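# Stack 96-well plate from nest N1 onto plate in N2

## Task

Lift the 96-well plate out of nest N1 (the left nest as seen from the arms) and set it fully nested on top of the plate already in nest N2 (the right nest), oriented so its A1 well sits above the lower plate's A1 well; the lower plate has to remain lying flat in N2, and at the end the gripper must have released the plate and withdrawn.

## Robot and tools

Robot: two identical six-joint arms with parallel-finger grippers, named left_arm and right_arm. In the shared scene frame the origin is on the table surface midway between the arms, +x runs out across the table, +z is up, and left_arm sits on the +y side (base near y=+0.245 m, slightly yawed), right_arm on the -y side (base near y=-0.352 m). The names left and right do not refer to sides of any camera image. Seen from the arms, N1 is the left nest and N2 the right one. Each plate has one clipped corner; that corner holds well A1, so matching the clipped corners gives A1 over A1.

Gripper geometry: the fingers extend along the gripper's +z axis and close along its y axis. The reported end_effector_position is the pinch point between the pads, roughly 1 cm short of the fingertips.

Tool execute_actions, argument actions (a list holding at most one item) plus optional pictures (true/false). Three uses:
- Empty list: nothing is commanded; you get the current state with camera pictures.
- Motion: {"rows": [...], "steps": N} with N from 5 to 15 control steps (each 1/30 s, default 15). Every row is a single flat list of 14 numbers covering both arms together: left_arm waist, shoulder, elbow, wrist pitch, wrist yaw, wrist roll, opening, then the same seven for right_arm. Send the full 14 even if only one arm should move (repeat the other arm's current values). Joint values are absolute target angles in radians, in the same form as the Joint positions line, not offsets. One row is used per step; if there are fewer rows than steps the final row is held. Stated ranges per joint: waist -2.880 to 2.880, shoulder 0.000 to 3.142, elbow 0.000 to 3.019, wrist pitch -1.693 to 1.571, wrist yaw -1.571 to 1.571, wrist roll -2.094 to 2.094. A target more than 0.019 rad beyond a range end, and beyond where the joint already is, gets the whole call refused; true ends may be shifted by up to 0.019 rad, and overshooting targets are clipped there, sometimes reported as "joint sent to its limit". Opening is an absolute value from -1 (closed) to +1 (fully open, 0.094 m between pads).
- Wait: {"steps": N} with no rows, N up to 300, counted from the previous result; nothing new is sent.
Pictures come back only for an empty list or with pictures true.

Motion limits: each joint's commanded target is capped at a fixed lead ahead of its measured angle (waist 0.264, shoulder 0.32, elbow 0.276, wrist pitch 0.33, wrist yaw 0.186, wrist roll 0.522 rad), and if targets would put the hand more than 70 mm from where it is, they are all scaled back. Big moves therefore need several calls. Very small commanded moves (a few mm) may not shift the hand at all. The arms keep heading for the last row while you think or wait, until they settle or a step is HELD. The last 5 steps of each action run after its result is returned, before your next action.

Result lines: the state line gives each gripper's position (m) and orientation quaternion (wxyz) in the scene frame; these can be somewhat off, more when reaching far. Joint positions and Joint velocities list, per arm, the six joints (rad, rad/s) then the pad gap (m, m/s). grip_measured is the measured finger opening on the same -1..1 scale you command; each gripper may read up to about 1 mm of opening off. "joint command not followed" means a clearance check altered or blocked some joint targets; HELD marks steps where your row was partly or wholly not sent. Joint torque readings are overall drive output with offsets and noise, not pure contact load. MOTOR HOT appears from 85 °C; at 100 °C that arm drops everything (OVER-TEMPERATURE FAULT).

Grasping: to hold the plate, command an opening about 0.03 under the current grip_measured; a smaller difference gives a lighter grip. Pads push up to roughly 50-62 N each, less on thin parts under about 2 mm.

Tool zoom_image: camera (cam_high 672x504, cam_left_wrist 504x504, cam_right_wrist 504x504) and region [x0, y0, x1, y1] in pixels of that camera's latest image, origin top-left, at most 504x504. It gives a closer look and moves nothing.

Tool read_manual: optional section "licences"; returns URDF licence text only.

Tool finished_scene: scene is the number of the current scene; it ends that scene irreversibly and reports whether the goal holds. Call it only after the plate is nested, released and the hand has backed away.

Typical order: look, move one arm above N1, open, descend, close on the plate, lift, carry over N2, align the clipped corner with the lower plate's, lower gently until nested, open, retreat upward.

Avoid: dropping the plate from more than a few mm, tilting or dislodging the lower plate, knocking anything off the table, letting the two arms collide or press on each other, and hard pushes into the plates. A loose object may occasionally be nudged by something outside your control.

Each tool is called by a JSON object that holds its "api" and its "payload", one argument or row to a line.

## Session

{"api": "execute_actions", "payload": {
  "actions": []
}}

Scene clock: 0.00 s of 13200.00 s.
left_arm: end_effector_position=(+0.4411, +0.4629, +0.3657) grip_measured=+1.000 end_effector_quat_wxyz=(+0.382, +0.539, +0.542, +0.520) | right_arm: end_effector_position=(+0.5160, -0.7493, +0.2949) grip_measured=+1.000 end_effector_quat_wxyz=(+0.309, +0.090, +0.930, +0.179)
Joint positions: left_arm=[0.705 1.003 0.799 0.014 0.476 1.807 0.094] | right_arm=[-0.862  1.916  1.996 -1.363 -0.681 -0.51   0.094]
Joint velocities: left_arm=[ 0.005 -0.005 -0.002 -0.022 -0.007  0.007  0.   ] | right_arm=[ 0.005 -0.005  0.002 -0.007  0.051 -0.022  0.   ]
Joint torques (N m, as the arm reports them, + toward a larger angle): no reading

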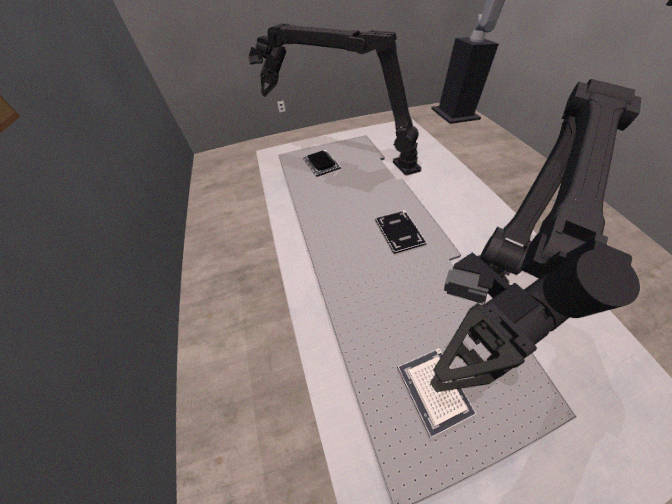

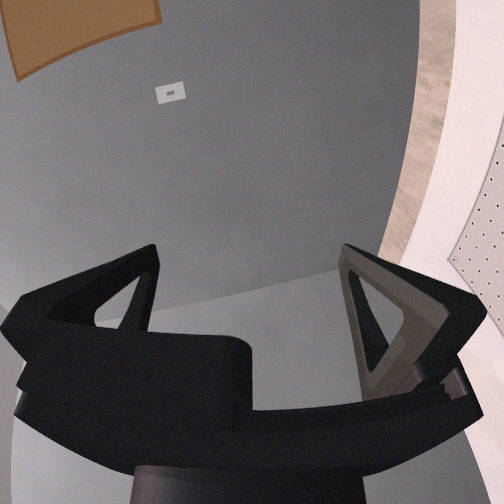

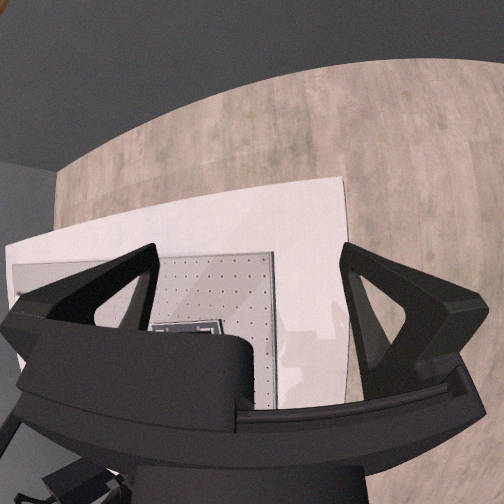

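{"api": "execute_actions", "payload": {
  "actions": [
    {"rows":[[0.685,1.4,1.2,-1.2,0,-0.968,1,-0.447,1.4,1.2,-1.2,0,1.19,1]]}
  ]
}}

{"api": "execute_actions", "payload": {
  "actions": [
    {"steps":25}
  ]
}}

{"api": "execute_actions", "payload": {
  "actions": [
    {"rows":[[0.685,1.48,1.065,-1.13,0,-0.968,1,-0.447,1.46,1.05,-1.135,0,1.19,1]]}
  ]
}}

{"api": "execute_actions", "payload": {
  "actions": [
    {"steps":15}
  ],
  "pictures": true
}}

{"api": "zoom_image", "payload": {
  "camera": "cam_right_wrist",
  "region": [110,30,400,320]
}}

{"api": "zoom_image", "payload": {
  "camera": "cam_left_wrist",
  "region": [110,30,400,320]
}}

Scene clock: 0.57 s of 13200.00 s.
left_arm: end_effector_position=(+0.4440, +0.5540, +0.2153) grip_measured=+1.000 end_effector_quat_wxyz=(+0.180, +0.166, +0.952, +0.181) | right_arm: end_effector_position=(+0.4823, -0.6235, +0.2375) grip_measured=+1.000 end_effector_quat_wxyz=(+0.159, +0.199, +0.963, +0.090)
Joint positions: left_arm=[ 0.693  1.428  1.202 -0.827  0.004  0.969  0.094] | right_arm=[-0.641  1.67   1.589 -1.253 -0.285 -0.142  0.094]
Joint velocities: left_arm=[-0.024  0.396 -0.222 -3.114 -0.007 -2.879  0.   ] | right_arm=[ 1.099 -0.991 -1.365  0.242  1.106  1.179  0.   ]
Joint torques (N m, as the arm reports them, + toward a larger angle): left_arm=[ -1.38 -13.87   9.2    1.05  -0.17  -0.08] | right_arm=[ -2.07 -21.11  10.25   1.04  -0.36   0.05]
Steps of this call (steps 1 to 7: nothing new was sent; steps 8 to 17: the first 10 steps of this action). Readings (joint positions):
8: left_arm=[0.702 1.017 0.817 -0.030 0.421 1.754] | right_arm=[-0.856 1.907 1.976 -1.346 -0.648 -0.480]
9: left_arm=[0.699 1.050 0.860 -0.101 0.355 1.690] | right_arm=[-0.849 1.886 1.937 -1.326 -0.608 -0.444]
11: left_arm=[0.696 1.158 0.976 -0.241 0.217 1.556] | right_arm=[-0.818 1.839 1.852 -1.301 -0.530 -0.373]
15: left_arm=[0.694 1.385 1.197 -0.624 0.009 1.168] | right_arm=[-0.711 1.731 1.679 -1.267 -0.371 -0.224]
17: the state above

Scene clock: 1.40 s of 13200.00 s.
left_arm: end_effector_position=(+0.3686, +0.4997, +0.1887) grip_measured=+1.000 end_effector_quat_wxyz=(-0.082, +0.691, -0.718, +0.013) | right_arm: end_effector_position=(+0.3840, -0.5182, +0.1869) grip_measured=+1.000 end_effector_quat_wxyz=(+0.062, +0.701, +0.710, +0.027)
Joint positions: left_arm=[ 0.693  1.396  1.174 -1.182  0.003 -0.907  0.094] | right_arm=[-0.451  1.403  1.179 -1.211 -0.002  1.163  0.094]
Joint velocities: left_arm=[-0.005 -0.005 -0.002  0.007  0.066 -0.271  0.   ] | right_arm=[-0.015  0.005  0.007  0.017 -0.007  0.11   0.   ]
Joint torques (N m, as the arm reports them, + toward a larger angle): left_arm=[-1.37 -9.07  9.85 -0.44 -0.33 -0.09] | right_arm=[ -2.21 -12.19  11.56   1.15   0.2    0.14]
Kept back: nothing.
Steps of this call (steps 1 to 5: the last 5 steps of your previous action; steps 6 to 25: the robot went on to your last target). Readings (joint positions):
1: left_arm=[0.693 1.439 1.195 -0.935 0.004 0.870] | right_arm=[-0.602 1.634 1.536 -1.244 -0.231 -0.091]
2: left_arm=[0.693 1.443 1.186 -1.031 0.004 0.771] | right_arm=[-0.561 1.594 1.476 -1.233 -0.168 -0.030]
4: left_arm=[0.693 1.439 1.174 -1.143 0.003 0.574] | right_arm=[-0.481 1.506 1.336 -1.217 -0.051 0.128]
8: left_arm=[0.693 1.417 1.174 -1.181 0.003 0.179] | right_arm=[-0.399 1.405 1.181 -1.216 -0.011 0.524]
25: the state above

Scene clock: 1.73 s of 13200.00 s.
left_arm: end_effector_position=(+0.3404, +0.4795, +0.1035) grip_measured=+1.000 end_effector_quat_wxyz=(+0.011, +0.708, -0.706, -0.000) | right_arm: end_effector_position=(+0.3483, -0.5033, +0.1062) grip_measured=+1.000 end_effector_quat_wxyz=(-0.008, +0.707, +0.707, -0.002)
Joint positions: left_arm=[ 0.693  1.497  1.053 -1.148  0.003 -0.948  0.094] | right_arm=[-0.451  1.468  1.03  -1.148 -0.002  1.177  0.094]
Joint velocities: left_arm=[-0.005  0.044  0.012 -0.022 -0.007 -0.037  0.   ] | right_arm=[-0.005 -0.005 -0.002  0.051 -0.007 -0.066  0.   ]
Joint torques (N m, as the arm reports them, + toward a larger angle): left_arm=[ -1.34 -10.77   7.92   0.54  -0.32  -0.13] | right_arm=[ -2.09 -12.28  10.54   0.77   0.2    0.1 ]
Steps of this call (steps 1 to 10: the first 10 steps of this action). Readings (joint positions):
1: left_arm=[0.693 1.398 1.162 -1.171 0.003 -0.915] | right_arm=[-0.451 1.403 1.163 -1.192 -0.002 1.166]
2: left_arm=[0.693 1.399 1.142 -1.156 0.003 -0.923] | right_arm=[-0.451 1.401 1.136 -1.167 -0.002 1.168]
4: left_arm=[0.693 1.420 1.097 -1.148 0.003 -0.934] | right_arm=[-0.451 1.415 1.077 -1.151 -0.002 1.172]
8: left_arm=[0.693 1.484 1.055 -1.148 0.003 -0.946] | right_arm=[-0.451 1.463 1.030 -1.151 -0.002 1.176]
10: the state above

Scene clock: 2.23 s of 13200.00 s.
left_arm: end_effector_position=(+0.3408, +0.4798, +0.1081) grip_measured=+1.000 end_effector_quat_wxyz=(+0.004, +0.710, -0.704, +0.001) | right_arm: end_effector_position=(+0.3490, -0.5037, +0.1062) grip_measured=+1.000 end_effector_quat_wxyz=(-0.006, +0.708, +0.706, -0.001)
Joint positions: left_arm=[ 0.693  1.485  1.053 -1.148  0.003 -0.953  0.094] | right_arm=[-0.451  1.468  1.03  -1.145 -0.002  1.179  0.094]
Joint velocities: left_arm=[-0.005 -0.005 -0.002 -0.007 -0.022  0.007  0.   ] | right_arm=[-0.005 -0.005 -0.022 -0.007  0.007  0.066  0.   ]
Joint torques (N m, as the arm reports them, + toward a larger angle): left_arm=[-1.34 -9.91  7.96  0.56 -0.32 -0.12] | right_arm=[ -2.02 -12.35  10.45   0.82   0.23   0.14]
Kept back: nothing.
Steps of this call (steps 1 to 5: the last 5 steps of your previous action; steps 6 to 15: the robot went on to your last target). Readings (joint positions):
1: left_arm=[0.693 1.497 1.053 -1.148 0.003 -0.949] | right_arm=[-0.451 1.468 1.030 -1.147 -0.002 1.177]
2: left_arm=[0.693 1.496 1.053 -1.148 0.003 -0.950] | right_arm=[-0.451 1.468 1.030 -1.145 -0.002 1.178]
4: left_arm=[0.693 1.491 1.053 -1.148 0.003 -0.951] | right_arm=[-0.451 1.468 1.030 -1.145 -0.002 1.178]
8: left_arm=[0.693 1.485 1.053 -1.148 0.003 -0.952] | right_arm=[-0.451 1.468 1.030 -1.145 -0.002 1.179]
15: the state above

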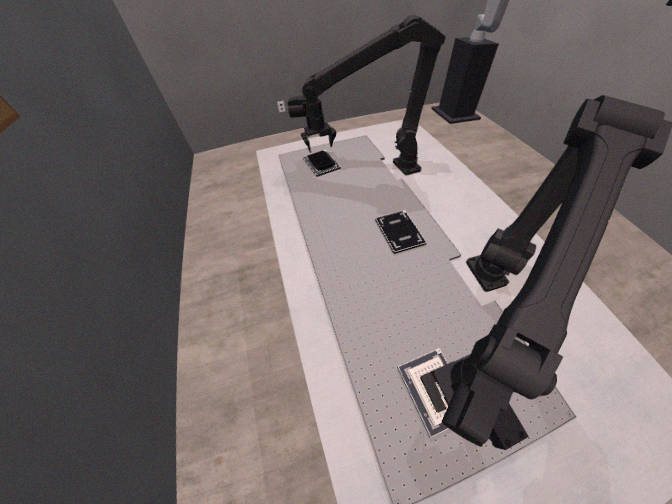

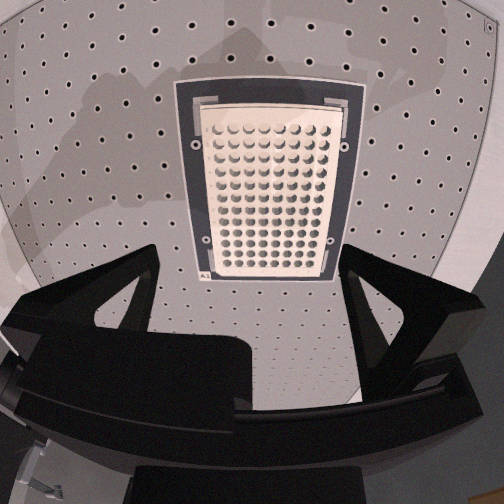

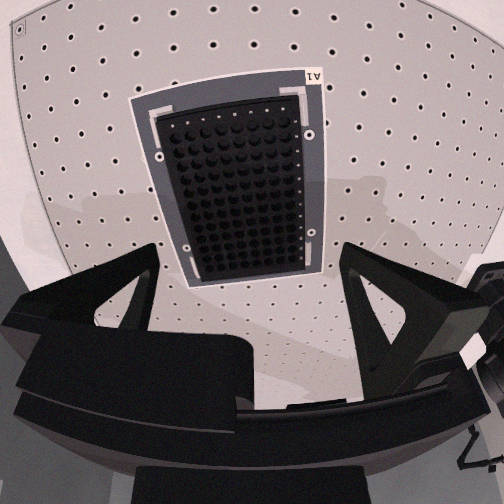

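Region (110, 30, 400, 320) of cam_right_wrist's 504x504 image, scaled by 1.738, with more detail than that image has.

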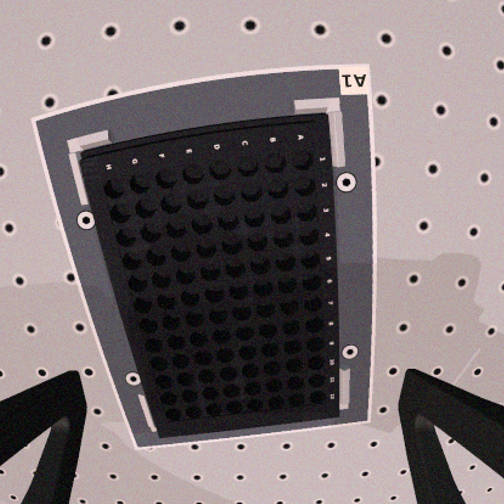

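Region (110, 30, 400, 320) of cam_left_wrist's 504x504 image, scaled by 1.738, with more detail than that image has.

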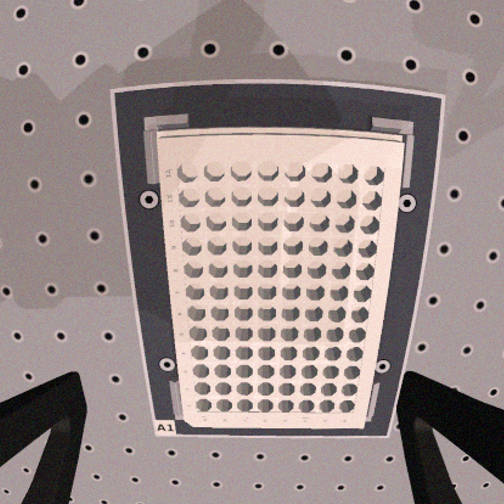

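{"api": "execute_actions", "payload": {
  "actions": [
    {"rows":[[0.665,1.535,1.04,-1.06,0,-0.988,1,-0.447,1.46,1.05,-1.135,0,1.01,1]],"steps":10}
  ]
}}

{"api": "execute_actions", "payload": {
  "actions": [
    {"rows":[[0.665,1.568,1.021,-1.018,0,-0.988,1,-0.447,1.46,1.05,-1.135,0,1.01,1]]}
  ],
  "pictures": true
}}

Scene clock: 2.70 s of 13200.00 s.
left_arm: end_effector_position=(+0.3552, +0.4818, +0.0966) grip_measured=+1.000 end_effector_quat_wxyz=(-0.013, +0.709, -0.705, +0.003) | right_arm: end_effector_position=(+0.3490, -0.5037, +0.1062) grip_measured=+1.000 end_effector_quat_wxyz=(-0.006, +0.670, +0.742, -0.001)
Joint positions: left_arm=[ 0.676  1.51   1.048 -1.083  0.002 -0.967  0.094] | right_arm=[-0.451  1.468  1.03  -1.145 -0.002  1.075  0.094]
Joint velocities: left_arm=[-0.103  0.2   -0.017  0.134 -0.022 -0.022  0.   ] | right_arm=[-0.015 -0.015 -0.007 -0.027 -0.037 -0.374  0.   ]
Joint torques (N m, as the arm reports them, + toward a larger angle): left_arm=[-0.88 -8.88  6.67  0.47 -0.29 -0.11] | right_arm=[ -2.16 -12.02  10.64   0.87   0.19  -0.09]
Steps of this call (steps 1 to 9: the robot went on to your last target; steps 10 to 14: the first 5 steps of this action). Readings (joint positions):
10: left_arm=[0.691 1.486 1.051 -1.135 0.002 -0.957] | right_arm=[-0.451 1.468 1.030 -1.145 -0.002 1.153]
11: left_arm=[0.689 1.489 1.049 -1.114 0.002 -0.960] | right_arm=[-0.451 1.468 1.030 -1.145 -0.002 1.126]
13: left_arm=[0.680 1.503 1.049 -1.089 0.002 -0.965] | right_arm=[-0.451 1.468 1.030 -1.145 -0.002 1.088]
14: the state above

Scene clock: 3.20 s of 13200.00 s.
left_arm: end_effector_position=(+0.3550, +0.4786, +0.0696) grip_measured=+1.000 end_effector_quat_wxyz=(+0.001, +0.709, -0.705, +0.001) | right_arm: end_effector_position=(+0.3490, -0.5037, +0.1062) grip_measured=+1.000 end_effector_quat_wxyz=(-0.006, +0.651, +0.759, -0.001)
Joint positions: left_arm=[ 0.67   1.557  1.022 -1.037  0.002 -0.973  0.094] | right_arm=[-0.451  1.468  1.03  -1.145 -0.002  1.023  0.094]
Joint velocities: left_arm=[-0.015 -0.005 -0.027  0.012 -0.022 -0.022  0.   ] | right_arm=[-0.015 -0.005  0.022 -0.017 -0.022 -0.022  0.   ]
Joint torques (N m, as the arm reports them, + toward a larger angle): left_arm=[-1.07 -9.32  6.76  0.63 -0.28 -0.1 ] | right_arm=[ -1.59 -12.41  10.65   0.82   0.21  -0.06]
Steps of this call (steps 1 to 5: the last 5 steps of your previous action; steps 6 to 15: the first 10 steps of this action). Readings (joint positions):
6: left_arm=[0.670 1.527 1.038 -1.070 0.002 -0.971] | right_arm=[-0.451 1.468 1.030 -1.145 -0.002 1.035]
7: left_arm=[0.670 1.529 1.035 -1.057 0.002 -0.972] | right_arm=[-0.451 1.468 1.030 -1.145 -0.002 1.032]
9: left_arm=[0.670 1.538 1.030 -1.042 0.002 -0.972] | right_arm=[-0.451 1.468 1.030 -1.145 -0.002 1.028]
13: left_arm=[0.670 1.555 1.024 -1.037 0.002 -0.973] | right_arm=[-0.451 1.468 1.030 -1.145 -0.002 1.024]
15: the state above

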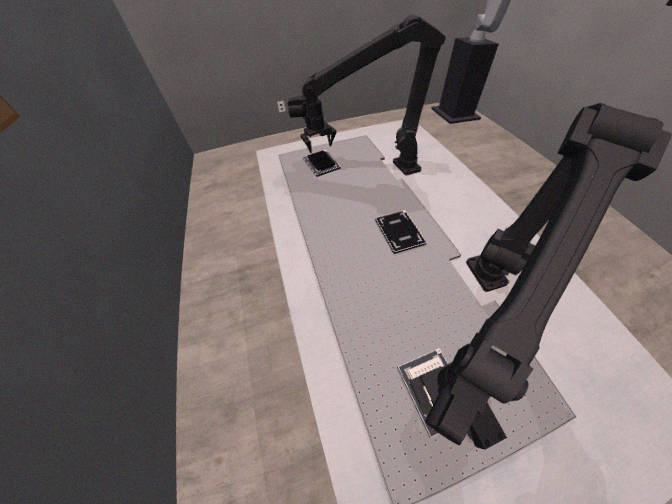

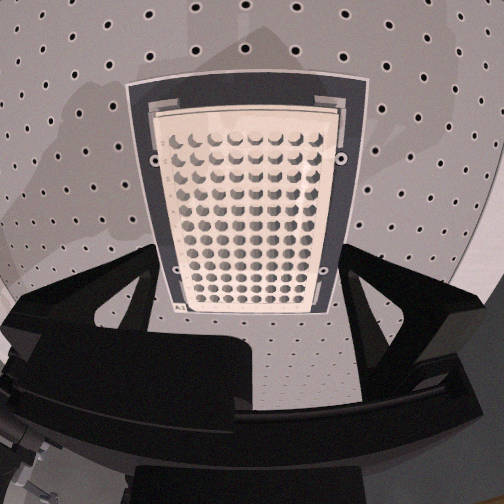

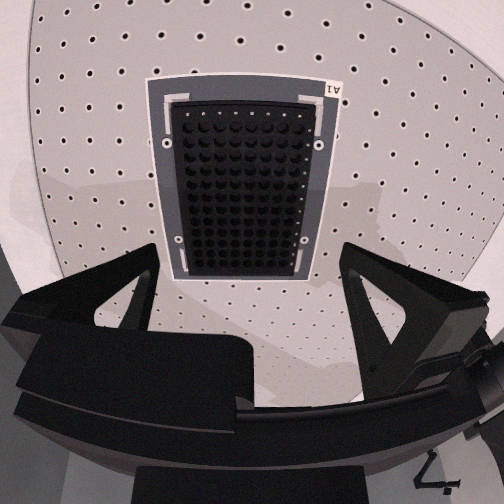

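{"api": "execute_actions", "payload": {
  "actions": [
    {"rows":[[0.665,1.59,1.008,-0.99,0,-1.0,1,-0.447,1.46,1.05,-1.135,0,0.2,1]],"steps":10}
  ]
}}

{"api": "execute_actions", "payload": {
  "actions": [
    {"rows":[[0.665,1.606,0.994,-0.958,0,-1.0,1,-0.447,1.46,1.05,-1.135,0,0.2,1]]}
  ],
  "pictures": true
}}

Scene clock: 3.57 s of 13200.00 s.
left_arm: end_effector_position=(+0.3568, +0.4798, +0.0627) grip_measured=+1.000 end_effector_quat_wxyz=(-0.003, +0.712, -0.703, +0.002) | right_arm: end_effector_position=(+0.3490, -0.5037, +0.1062) grip_measured=+1.000 end_effector_quat_wxyz=(-0.006, +0.456, +0.890, +0.001)
Joint positions: left_arm=[ 0.67   1.568  1.014 -1.01   0.002 -0.981  0.094] | right_arm=[-0.451  1.468  1.03  -1.145 -0.002  0.552  0.094]
Joint velocities: left_arm=[-0.005  0.083 -0.042  0.061  0.037 -0.022  0.   ] | right_arm=[-0.005  0.005 -0.007  0.007  0.051 -2.249  0.   ]
Joint torques (N m, as the arm reports them, + toward a larger angle): left_arm=[-1.1  -8.7   6.45  0.64 -0.28 -0.1 ] | right_arm=[ -1.93 -11.88  10.52   0.84   0.18  -0.04]
Steps of this call (steps 1 to 5: the last 5 steps of your previous action; step 6: the robot went on to your last target; steps 7 to 11: the first 5 steps of this action). Readings (joint positions):
7: left_arm=[0.670 1.557 1.021 -1.031 0.002 -0.975] | right_arm=[-0.451 1.468 1.030 -1.145 -0.002 0.936]
8: left_arm=[0.670 1.559 1.018 -1.022 0.002 -0.977] | right_arm=[-0.451 1.468 1.030 -1.145 -0.002 0.836]
10: left_arm=[0.670 1.564 1.015 -1.012 0.002 -0.980] | right_arm=[-0.451 1.468 1.030 -1.145 -0.002 0.637]
11: the state above

Scene clock: 4.07 s of 13200.00 s.
left_arm: end_effector_position=(+0.3557, +0.4791, +0.0482) grip_measured=+1.000 end_effector_quat_wxyz=(+0.000, +0.713, -0.701, +0.001) | right_arm: end_effector_position=(+0.3490, -0.5037, +0.1062) grip_measured=+1.000 end_effector_quat_wxyz=(-0.006, +0.304, +0.953, +0.002)
Joint positions: left_arm=[ 0.67   1.591  0.997 -0.977  0.002 -0.985  0.094] | right_arm=[-0.451  1.468  1.03  -1.145 -0.002  0.223  0.094]
Joint velocities: left_arm=[-0.015  0.015 -0.012 -0.002 -0.051 -0.037  0.   ] | right_arm=[ 0.005 -0.015 -0.027 -0.002 -0.037 -0.125  0.   ]
Joint torques (N m, as the arm reports them, + toward a larger angle): left_arm=[-1.02 -9.24  6.41  0.61 -0.28 -0.1 ] | right_arm=[ -1.68 -11.83  10.58   0.84   0.12  -0.09]
Steps of this call (steps 1 to 5: the last 5 steps of your previous action; steps 6 to 15: the first 10 steps of this action). Readings (joint positions):
6: left_arm=[0.670 1.576 1.008 -1.002 0.002 -0.984] | right_arm=[-0.451 1.468 1.030 -1.145 -0.002 0.300]
7: left_arm=[0.670 1.576 1.006 -0.992 0.002 -0.984] | right_arm=[-0.451 1.468 1.030 -1.145 -0.002 0.282]
9: left_arm=[0.670 1.581 1.002 -0.980 0.002 -0.985] | right_arm=[-0.451 1.468 1.030 -1.145 -0.002 0.257]
13: left_arm=[0.670 1.589 0.997 -0.977 0.002 -0.985] | right_arm=[-0.451 1.468 1.030 -1.145 -0.002 0.230]
15: the state above

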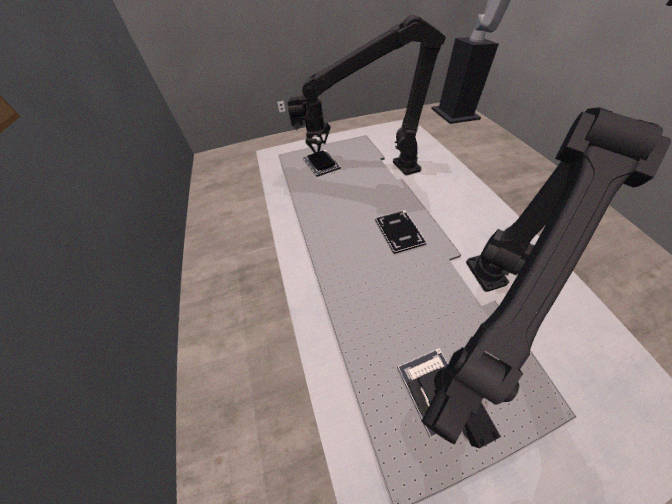

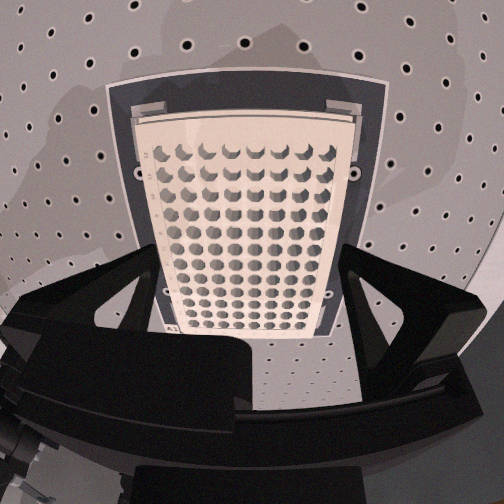

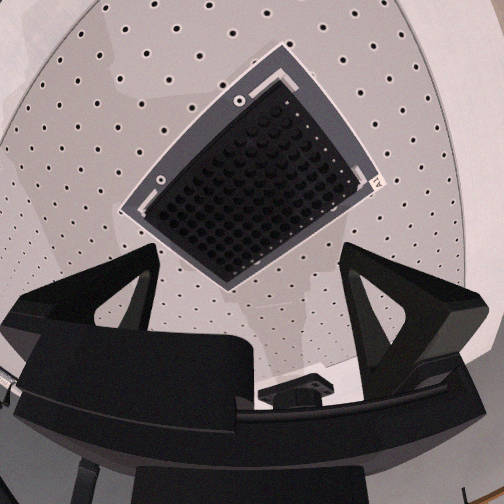

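{"api": "execute_actions", "payload": {
  "actions": [
    {"rows":[[0.665,1.6,0.994,-1.003,0,-0.985,0.88,-0.447,1.46,1.05,-1.135,0,0.2,1]],"steps":8}
  ]
}}

{"api": "execute_actions", "payload": {
  "actions": [
    {"rows":[[0.665,1.6,1,-0.99,0,-0.985,0.69,-0.447,1.46,1.05,-1.135,0,0.2,1]],"steps":10}
  ]
}}

{"api": "execute_actions", "payload": {
  "actions": [
    {"rows":[[0.665,1.53,1.01,-1.01,0,-0.985,0.69,-0.447,1.46,1.05,-1.135,0,0.2,1]],"steps":10}
  ]
}}

{"api": "execute_actions", "payload": {
  "actions": [
    {"rows":[[0.665,1.5,1.14,-1.19,0,-0.985,0.69,-0.447,1.46,1.05,-1.135,0,0.2,1]],"steps":11}
  ],
  "pictures": true
}}

Scene clock: 4.33 s of 13200.00 s.
left_arm: end_effector_position=(+0.3545, +0.4782, +0.0482) grip_measured=+0.885 end_effector_quat_wxyz=(+0.003, +0.713, -0.701, +0.000) | right_arm: end_effector_position=(+0.3490, -0.5037, +0.1062) grip_measured=+1.000 end_effector_quat_wxyz=(-0.006, +0.299, +0.954, +0.002)
Joint positions: left_arm=[ 0.67   1.591  0.997 -0.983  0.002 -0.985  0.089] | right_arm=[-0.451  1.468  1.03  -1.145 -0.002  0.213  0.094]
Joint velocities: left_arm=[-0.015 -0.005 -0.017 -0.046 -0.051  0.037 -0.007] | right_arm=[ 0.005  0.005  0.007  0.002 -0.007  0.037  0.   ]
Joint torques (N m, as the arm reports them, + toward a larger angle): left_arm=[-1.05 -9.49  6.36 -0.69 -0.28  0.05] | right_arm=[ -2.04 -12.39  10.66   0.91   0.14  -0.03]
Steps of this call (steps 1 to 5: the last 5 steps of your previous action; steps 6 to 8: the first 3 steps of this action). Readings (joint positions):
6: left_arm=[0.670 1.591 0.997 -0.979 0.002 -0.985] | right_arm=[-0.451 1.468 1.030 -1.145 -0.002 0.215]
7: left_arm=[0.670 1.591 0.997 -0.981 0.002 -0.985] | right_arm=[-0.451 1.468 1.030 -1.145 -0.002 0.214]
8: the state above

Scene clock: 4.67 s of 13200.00 s.
left_arm: end_effector_position=(+0.3541, +0.4778, +0.0482) grip_measured=+0.728 end_effector_quat_wxyz=(+0.004, +0.713, -0.701, +0.000) | right_arm: end_effector_position=(+0.3490, -0.5037, +0.1062) grip_measured=+1.000 end_effector_quat_wxyz=(-0.006, +0.298, +0.954, +0.002)
Joint positions: left_arm=[ 0.67   1.591  0.997 -0.985  0.003 -0.985  0.081] | right_arm=[-0.451  1.468  1.03  -1.145 -0.002  0.212  0.094]
Joint velocities: left_arm=[ 0.005 -0.015  0.002  0.002 -0.022 -0.051  0.   ] | right_arm=[ 0.005 -0.005  0.007 -0.012 -0.022 -0.007  0.   ]
Joint torques (N m, as the arm reports them, + toward a larger angle): left_arm=[-1.06 -9.43  6.74 -0.25 -0.32  0.05] | right_arm=[ -2.42 -12.09  10.57   0.9    0.15  -0.09]
Steps of this call (steps 1 to 5: the last 5 steps of your previous action; steps 6 to 10: the first 5 steps of this action). Readings (joint positions):
6: left_arm=[0.670 1.591 0.997 -0.985 0.003 -0.985] | right_arm=[-0.451 1.468 1.030 -1.145 -0.002 0.212]
7: left_arm=[0.670 1.591 0.997 -0.985 0.003 -0.985] | right_arm=[-0.451 1.468 1.030 -1.145 -0.002 0.212]
9: left_arm=[0.670 1.591 0.997 -0.985 0.003 -0.985] | right_arm=[-0.451 1.468 1.030 -1.145 -0.002 0.212]
10: the state above

Scene clock: 5.00 s of 13200.00 s.
left_arm: end_effector_position=(+0.3552, +0.4786, +0.0638) grip_measured=+0.728 end_effector_quat_wxyz=(-0.012, +0.713, -0.701, +0.004) | right_arm: end_effector_position=(+0.3490, -0.5037, +0.1062) grip_measured=+1.000 end_effector_quat_wxyz=(-0.006, +0.298, +0.954, +0.002)
Joint positions: left_arm=[ 0.67   1.55   0.997 -0.992  0.003 -0.985  0.081] | right_arm=[-0.451  1.468  1.03  -1.145 -0.002  0.212  0.094]
Joint velocities: left_arm=[-0.015 -0.308 -0.007 -0.012 -0.007 -0.022  0.001] | right_arm=[-0.005 -0.005 -0.007 -0.002 -0.037  0.022  0.   ]
Joint torques (N m, as the arm reports them, + toward a larger angle): left_arm=[ -1.12 -10.05   7.75  -0.62  -0.31   0.05] | right_arm=[ -1.86 -12.32  10.52   0.85   0.13  -0.07]
Steps of this call (steps 1 to 5: the last 5 steps of your previous action; steps 6 to 10: the first 5 steps of this action). Readings (joint positions):
6: left_arm=[0.670 1.587 0.997 -0.986 0.003 -0.985] | right_arm=[-0.451 1.468 1.030 -1.145 -0.002 0.212]
7: left_arm=[0.670 1.581 0.997 -0.987 0.003 -0.985] | right_arm=[-0.451 1.468 1.030 -1.145 -0.002 0.212]
9: left_arm=[0.670 1.562 0.997 -0.990 0.003 -0.985] | right_arm=[-0.451 1.468 1.030 -1.145 -0.002 0.212]
10: the state above

Scene clock: 5.37 s of 13200.00 s.
left_arm: end_effector_position=(+0.3581, +0.4806, +0.1142) grip_measured=+0.728 end_effector_quat_wxyz=(+0.002, +0.713, -0.701, +0.001) | right_arm: end_effector_position=(+0.3490, -0.5037, +0.1062) grip_measured=+1.000 end_effector_quat_wxyz=(-0.006, +0.298, +0.954, +0.002)
Joint positions: left_arm=[ 0.67   1.512  1.101 -1.163  0.003 -0.985  0.081] | right_arm=[-0.451  1.468  1.03  -1.145 -0.002  0.212  0.094]
Joint velocities: left_arm=[-0.015 -0.19   0.271 -0.081  0.051  0.007 -0.001] | right_arm=[-0.015 -0.005  0.012 -0.002  0.051  0.051  0.   ]
Joint torques (N m, as the arm reports them, + toward a larger angle): left_arm=[-1.03 -9.9   8.73 -0.81 -0.31  0.05] | right_arm=[ -1.87 -12.16  10.61   0.94   0.15  -0.09]
Steps of this call (steps 1 to 5: the last 5 steps of your previous action; steps 6 to 11: the first 6 steps of this action). Readings (joint positions):
6: left_arm=[0.670 1.524 1.012 -1.032 0.003 -0.985] | right_arm=[-0.451 1.468 1.030 -1.145 -0.002 0.212]
7: left_arm=[0.670 1.526 1.033 -1.090 0.003 -0.985] | right_arm=[-0.451 1.468 1.030 -1.145 -0.002 0.212]
9: left_arm=[0.670 1.522 1.074 -1.149 0.003 -0.985] | right_arm=[-0.451 1.468 1.030 -1.145 -0.002 0.212]
11: the state above

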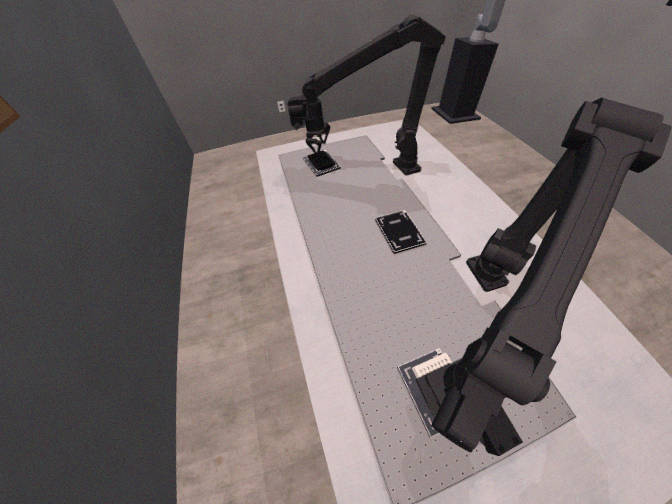

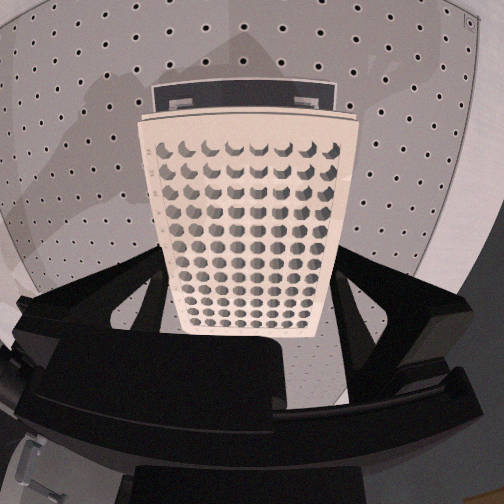

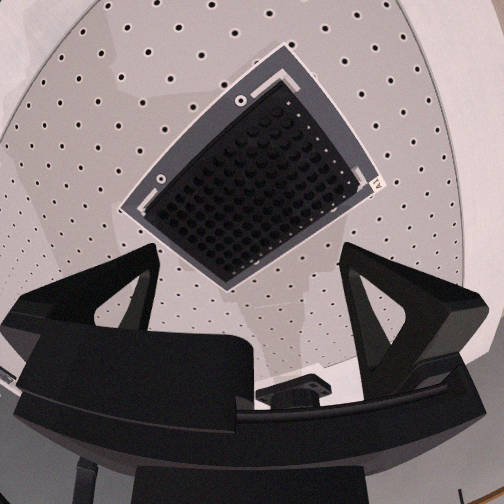

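{"api": "execute_actions", "payload": {
  "actions": [
    {"rows":[[0.1,1.68,1.38,-1.26,0,-0.2,0.69,-0.5,1.46,1.05,-1.135,0,0.2,1]]}
  ]
}}

{"api": "execute_actions", "payload": {
  "actions": [
    {"rows":[[-0.8195,1.82,1.51,-1.24,0,0.705,0.69,-0.5,1.46,1.05,-1.135,0,0.2,1]]}
  ]
}}

{"api": "execute_actions", "payload": {
  "actions": [
    {"steps":20}
  ]
}}

{"api": "execute_actions", "payload": {
  "actions": [
    {"rows":[[-0.8195,1.865,1.455,-1.14,0,0.705,0.69,-0.5,1.46,1.05,-1.135,0,0.2,1]],"steps":10}
  ]
}}

{"api": "execute_actions", "payload": {
  "actions": [
    {"rows":[[-0.8195,1.895,1.435,-1.09,0,0.705,0.69,-0.5,1.46,1.05,-1.135,0,0.2,1]],"steps":12}
  ]
}}

{"api": "execute_actions", "payload": {
  "actions": [
    {"rows":[[-0.8195,1.912,1.422,-1.07,0,0.705,0.69,-0.5,1.46,1.05,-1.135,0,0.2,1]],"steps":12}
  ]
}}

{"api": "execute_actions", "payload": {
  "actions": [
    {"rows":[[-0.8195,1.928,1.412,-1.056,0,0.705,0.69,-0.5,1.46,1.05,-1.135,0,0.2,1]]}
  ],
  "pictures": true
}}

Scene clock: 5.97 s of 13200.00 s.
left_arm: end_effector_position=(+0.4821, +0.3630, +0.1291) grip_measured=+0.728 end_effector_quat_wxyz=(+0.010, -0.378, +0.926, +0.001) | right_arm: end_effector_position=(+0.3407, -0.5223, +0.1062) grip_measured=+1.000 end_effector_quat_wxyz=(-0.006, +0.323, +0.947, +0.002)
Joint positions: left_arm=[ 0.313  1.646  1.304 -1.21  -0.005 -0.529  0.081] | right_arm=[-0.503  1.468  1.03  -1.145 -0.002  0.211  0.094]
Joint velocities: left_arm=[-1.421  0.21   0.134 -0.007  0.022  1.033 -0.   ] | right_arm=[-0.015 -0.015 -0.007  0.007  0.022  0.022  0.   ]
Joint torques (N m, as the arm reports them, + toward a larger angle): left_arm=[ -1.41 -12.13   9.55  -1.01  -0.06   0.2 ] | right_arm=[ -1.57 -12.34  10.61   0.93   0.16  -0.04]
Steps of this call (steps 1 to 5: the last 5 steps of your previous action; steps 6 to 8: the robot went on to your last target; steps 9 to 18: the first 10 steps of this action). Readings (joint positions):
9: left_arm=[0.661 1.499 1.124 -1.183 -0.002 -0.946] | right_arm=[-0.454 1.468 1.030 -1.145 -0.002 0.211]
10: left_arm=[0.642 1.515 1.147 -1.197 -0.004 -0.899] | right_arm=[-0.459 1.468 1.030 -1.145 -0.002 0.211]
12: left_arm=[0.579 1.557 1.205 -1.209 -0.005 -0.802] | right_arm=[-0.479 1.468 1.030 -1.145 -0.002 0.211]
16: left_arm=[0.409 1.627 1.288 -1.210 -0.005 -0.606] | right_arm=[-0.502 1.468 1.030 -1.145 -0.002 0.211]
18: the state above

Scene clock: 6.47 s of 13200.00 s.
left_arm: end_effector_position=(+0.4987, +0.0480, +0.1129) grip_measured=+0.729 end_effector_quat_wxyz=(-0.004, +0.256, +0.967, +0.000) | right_arm: end_effector_position=(+0.3407, -0.5223, +0.1062) grip_measured=+1.000 end_effector_quat_wxyz=(-0.006, +0.323, +0.947, +0.002)
Joint positions: left_arm=[-0.318  1.775  1.431 -1.234  0.     0.132  0.081] | right_arm=[-0.503  1.468  1.03  -1.145 -0.002  0.211  0.094]
Joint velocities: left_arm=[-1.314  0.171  0.042 -0.017  0.007  1.414  0.001] | right_arm=[-0.005 -0.005  0.012  0.007  0.007  0.007  0.   ]
Joint torques (N m, as the arm reports them, + toward a larger angle): left_arm=[ -1.21 -13.6    9.97  -0.17  -0.11   0.19] | right_arm=[ -2.15 -12.29  10.64   0.85   0.12  -0.03]
Steps of this call (steps 1 to 5: the last 5 steps of your previous action; steps 6 to 15: the first 10 steps of this action). Readings (joint positions):
6: left_arm=[0.052 1.679 1.343 -1.234 0.001 -0.289] | right_arm=[-0.503 1.468 1.030 -1.145 -0.002 0.211]
7: left_arm=[0.019 1.689 1.358 -1.234 0.000 -0.243] | right_arm=[-0.503 1.468 1.030 -1.145 -0.002 0.211]
9: left_arm=[-0.058 1.715 1.390 -1.234 0.000 -0.150] | right_arm=[-0.503 1.468 1.030 -1.145 -0.002 0.211]
13: left_arm=[-0.228 1.760 1.426 -1.234 0.000 0.038] | right_arm=[-0.503 1.468 1.030 -1.145 -0.002 0.211]
15: the state above

Scene clock: 7.13 s of 13200.00 s.
left_arm: end_effector_position=(+0.3471, -0.1788, +0.1120) grip_measured=+0.729 end_effector_quat_wxyz=(+0.002, +0.710, +0.705, -0.002) | right_arm: end_effector_position=(+0.3407, -0.5223, +0.1062) grip_measured=+1.000 end_effector_quat_wxyz=(-0.006, +0.323, +0.947, +0.002)
Joint positions: left_arm=[-0.836  1.808  1.476 -1.234  0.004  0.675  0.081] | right_arm=[-0.503  1.468  1.03  -1.145 -0.002  0.211  0.094]
Joint velocities: left_arm=[ 0.298 -0.005  0.002 -0.002 -0.037  0.11  -0.   ] | right_arm=[-0.005 -0.005  0.007  0.002 -0.007 -0.007  0.   ]
Joint torques (N m, as the arm reports them, + toward a larger angle): left_arm=[ -0.96 -13.7    9.87  -0.28  -0.13   0.21] | right_arm=[ -2.37 -11.94  10.63   0.95   0.16  -0.04]
Kept back: nothing.
Steps of this call (steps 1 to 5: the last 5 steps of your previous action; steps 6 to 20: the robot went on to your last target). Readings (joint positions):
1: left_arm=[-0.364 1.781 1.432 -1.234 0.000 0.179] | right_arm=[-0.503 1.468 1.030 -1.145 -0.002 0.211]
2: left_arm=[-0.411 1.786 1.432 -1.234 0.000 0.226] | right_arm=[-0.503 1.468 1.030 -1.145 -0.002 0.211]
4: left_arm=[-0.504 1.793 1.432 -1.234 0.000 0.310] | right_arm=[-0.503 1.468 1.030 -1.145 -0.002 0.211]
8: left_arm=[-0.693 1.800 1.436 -1.234 0.000 0.449] | right_arm=[-0.503 1.468 1.030 -1.145 -0.002 0.211]
20: the state above

Scene clock: 7.30 s of 13200.00 s.
left_arm: end_effector_position=(+0.3661, -0.1794, +0.0961) grip_measured=+0.729 end_effector_quat_wxyz=(+0.020, +0.704, +0.710, -0.003) | right_arm: end_effector_position=(+0.3407, -0.5223, +0.1062) grip_measured=+1.000 end_effector_quat_wxyz=(-0.006, +0.323, +0.947, +0.002)
Joint positions: left_arm=[-0.81   1.831  1.464 -1.163  0.001  0.685  0.081] | right_arm=[-0.503  1.468  1.03  -1.145 -0.002  0.211  0.094]
Joint velocities: left_arm=[-0.005  0.2   -0.051  0.125  0.007  0.022  0.001] | right_arm=[ 0.005 -0.005 -0.032 -0.012  0.037 -0.022  0.   ]
Joint torques (N m, as the arm reports them, + toward a larger angle): left_arm=[ -1.33 -13.47   7.01   0.47  -0.11   0.23] | right_arm=[ -2.42 -12.11  10.66   1.01   0.1   -0.08]
Steps of this call (steps 1 to 5: the first 5 steps of this action). Readings (joint positions):
1: left_arm=[-0.826 1.810 1.472 -1.220 0.003 0.678] | right_arm=[-0.503 1.468 1.030 -1.145 -0.002 0.211]
2: left_arm=[-0.819 1.812 1.469 -1.197 0.002 0.680] | right_arm=[-0.503 1.468 1.030 -1.145 -0.002 0.211]
4: left_arm=[-0.811 1.824 1.465 -1.169 0.001 0.683] | right_arm=[-0.503 1.468 1.030 -1.145 -0.002 0.211]
5: the state above

Scene clock: 7.70 s of 13200.00 s.
left_arm: end_effector_position=(+0.3656, -0.1802, +0.0629) grip_measured=+0.729 end_effector_quat_wxyz=(+0.011, +0.707, +0.708, -0.002) | right_arm: end_effector_position=(+0.3407, -0.5223, +0.1062) grip_measured=+1.000 end_effector_quat_wxyz=(-0.006, +0.323, +0.947, +0.002)
Joint positions: left_arm=[-0.812  1.877  1.437 -1.109  0.001  0.69   0.081] | right_arm=[-0.503  1.468  1.03  -1.145 -0.002  0.211  0.094]
Joint velocities: left_arm=[-0.005  0.073 -0.037  0.027  0.007  0.007 -0.   ] | right_arm=[-0.015 -0.015 -0.012  0.002 -0.037 -0.037  0.   ]
Joint torques (N m, as the arm reports them, + toward a larger angle): left_arm=[ -1.25 -14.07   7.13   0.64  -0.1    0.2 ] | right_arm=[ -2.25 -12.34  10.5    0.87   0.12  -0.05]
Steps of this call (steps 1 to 5: the last 5 steps of your previous action; steps 6 to 12: the first 7 steps of this action). Readings (joint positions):
6: left_arm=[-0.812 1.858 1.449 -1.149 0.001 0.689] | right_arm=[-0.503 1.468 1.030 -1.145 -0.002 0.211]
7: left_arm=[-0.812 1.860 1.445 -1.133 0.001 0.689] | right_arm=[-0.503 1.468 1.030 -1.145 -0.002 0.211]
9: left_arm=[-0.812 1.867 1.441 -1.116 0.001 0.690] | right_arm=[-0.503 1.468 1.030 -1.145 -0.002 0.211]
12: the state above

Scene clock: 8.10 s of 13200.00 s.
left_arm: end_effector_position=(+0.3651, -0.1796, +0.0520) grip_measured=+0.729 end_effector_quat_wxyz=(+0.009, +0.707, +0.707, -0.002) | right_arm: end_effector_position=(+0.3407, -0.5223, +0.1062) grip_measured=+1.000 end_effector_quat_wxyz=(-0.006, +0.323, +0.947, +0.002)
Joint positions: left_arm=[-0.812  1.89   1.425 -1.089  0.001  0.69   0.081] | right_arm=[-0.503  1.468  1.03  -1.145 -0.002  0.211  0.094]
Joint velocities: left_arm=[ 0.005  0.054 -0.046  0.002 -0.081 -0.066 -0.001] | right_arm=[ 0.005 -0.005  0.002 -0.012  0.007  0.022  0.   ]
Joint torques (N m, as the arm reports them, + toward a larger angle): left_arm=[ -1.22 -13.97   6.9    0.68  -0.1    0.21] | right_arm=[ -1.76 -11.81  10.6    0.87   0.19  -0.07]
Steps of this call (steps 1 to 5: the last 5 steps of your previous action; steps 6 to 12: the first 7 steps of this action). Readings (joint positions):
6: left_arm=[-0.812 1.881 1.434 -1.105 0.001 0.690] | right_arm=[-0.503 1.468 1.030 -1.145 -0.002 0.211]
7: left_arm=[-0.812 1.881 1.432 -1.098 0.001 0.690] | right_arm=[-0.503 1.468 1.030 -1.145 -0.002 0.211]
9: left_arm=[-0.812 1.884 1.428 -1.091 0.001 0.690] | right_arm=[-0.503 1.468 1.030 -1.145 -0.002 0.211]
12: the state above

Scene clock: 8.60 s of 13200.00 s.
left_arm: end_effector_position=(+0.3643, -0.1790, +0.0417) grip_measured=+0.729 end_effector_quat_wxyz=(+0.005, +0.707, +0.707, -0.001) | right_arm: end_effector_position=(+0.3407, -0.5223, +0.1062) grip_measured=+1.000 end_effector_quat_wxyz=(-0.006, +0.323, +0.947, +0.002)
Joint positions: left_arm=[-0.813  1.903  1.416 -1.073  0.001  0.691  0.081] | right_arm=[-0.503  1.468  1.03  -1.145 -0.002  0.211  0.094]
Joint velocities: left_arm=[-0.015  0.015 -0.007 -0.017 -0.037  0.066 -0.001] | right_arm=[-0.005  0.015  0.012 -0.007 -0.066 -0.022  0.   ]
Joint torques (N m, as the arm reports them, + toward a larger angle): left_arm=[ -1.24 -13.47   6.71   0.55  -0.08   0.19] | right_arm=[ -2.15 -12.35  10.64   0.81   0.14  -0.06]
Steps of this call (steps 1 to 5: the last 5 steps of your previous action; steps 6 to 15: the first 10 steps of this action). Readings (joint positions):
6: left_arm=[-0.812 1.895 1.422 -1.086 0.001 0.691] | right_arm=[-0.503 1.468 1.030 -1.145 -0.002 0.211]
7: left_arm=[-0.812 1.895 1.421 -1.081 0.001 0.691] | right_arm=[-0.503 1.468 1.030 -1.145 -0.002 0.211]
9: left_arm=[-0.812 1.898 1.418 -1.076 0.001 0.691] | right_arm=[-0.503 1.468 1.030 -1.145 -0.002 0.211]
13: left_arm=[-0.812 1.903 1.416 -1.073 0.001 0.691] | right_arm=[-0.503 1.468 1.030 -1.145 -0.002 0.211]
15: the state above

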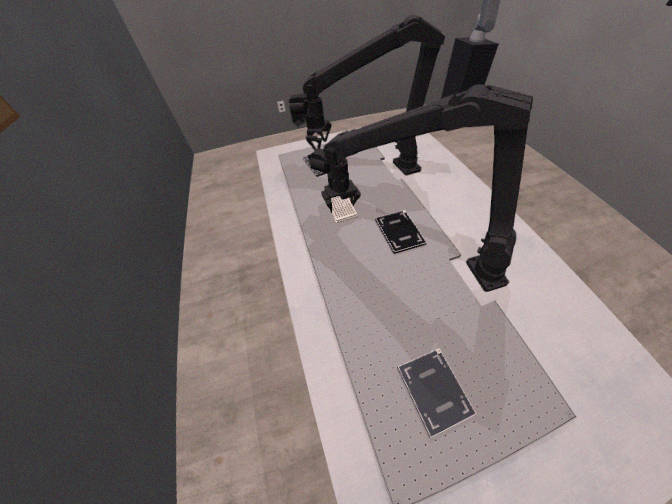

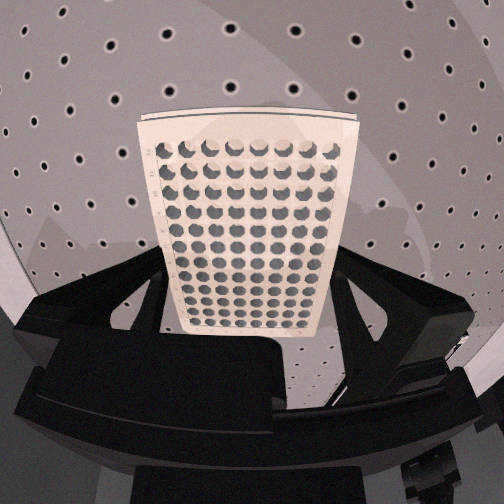

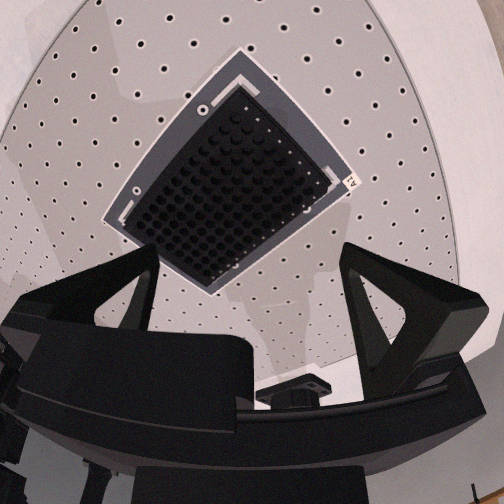

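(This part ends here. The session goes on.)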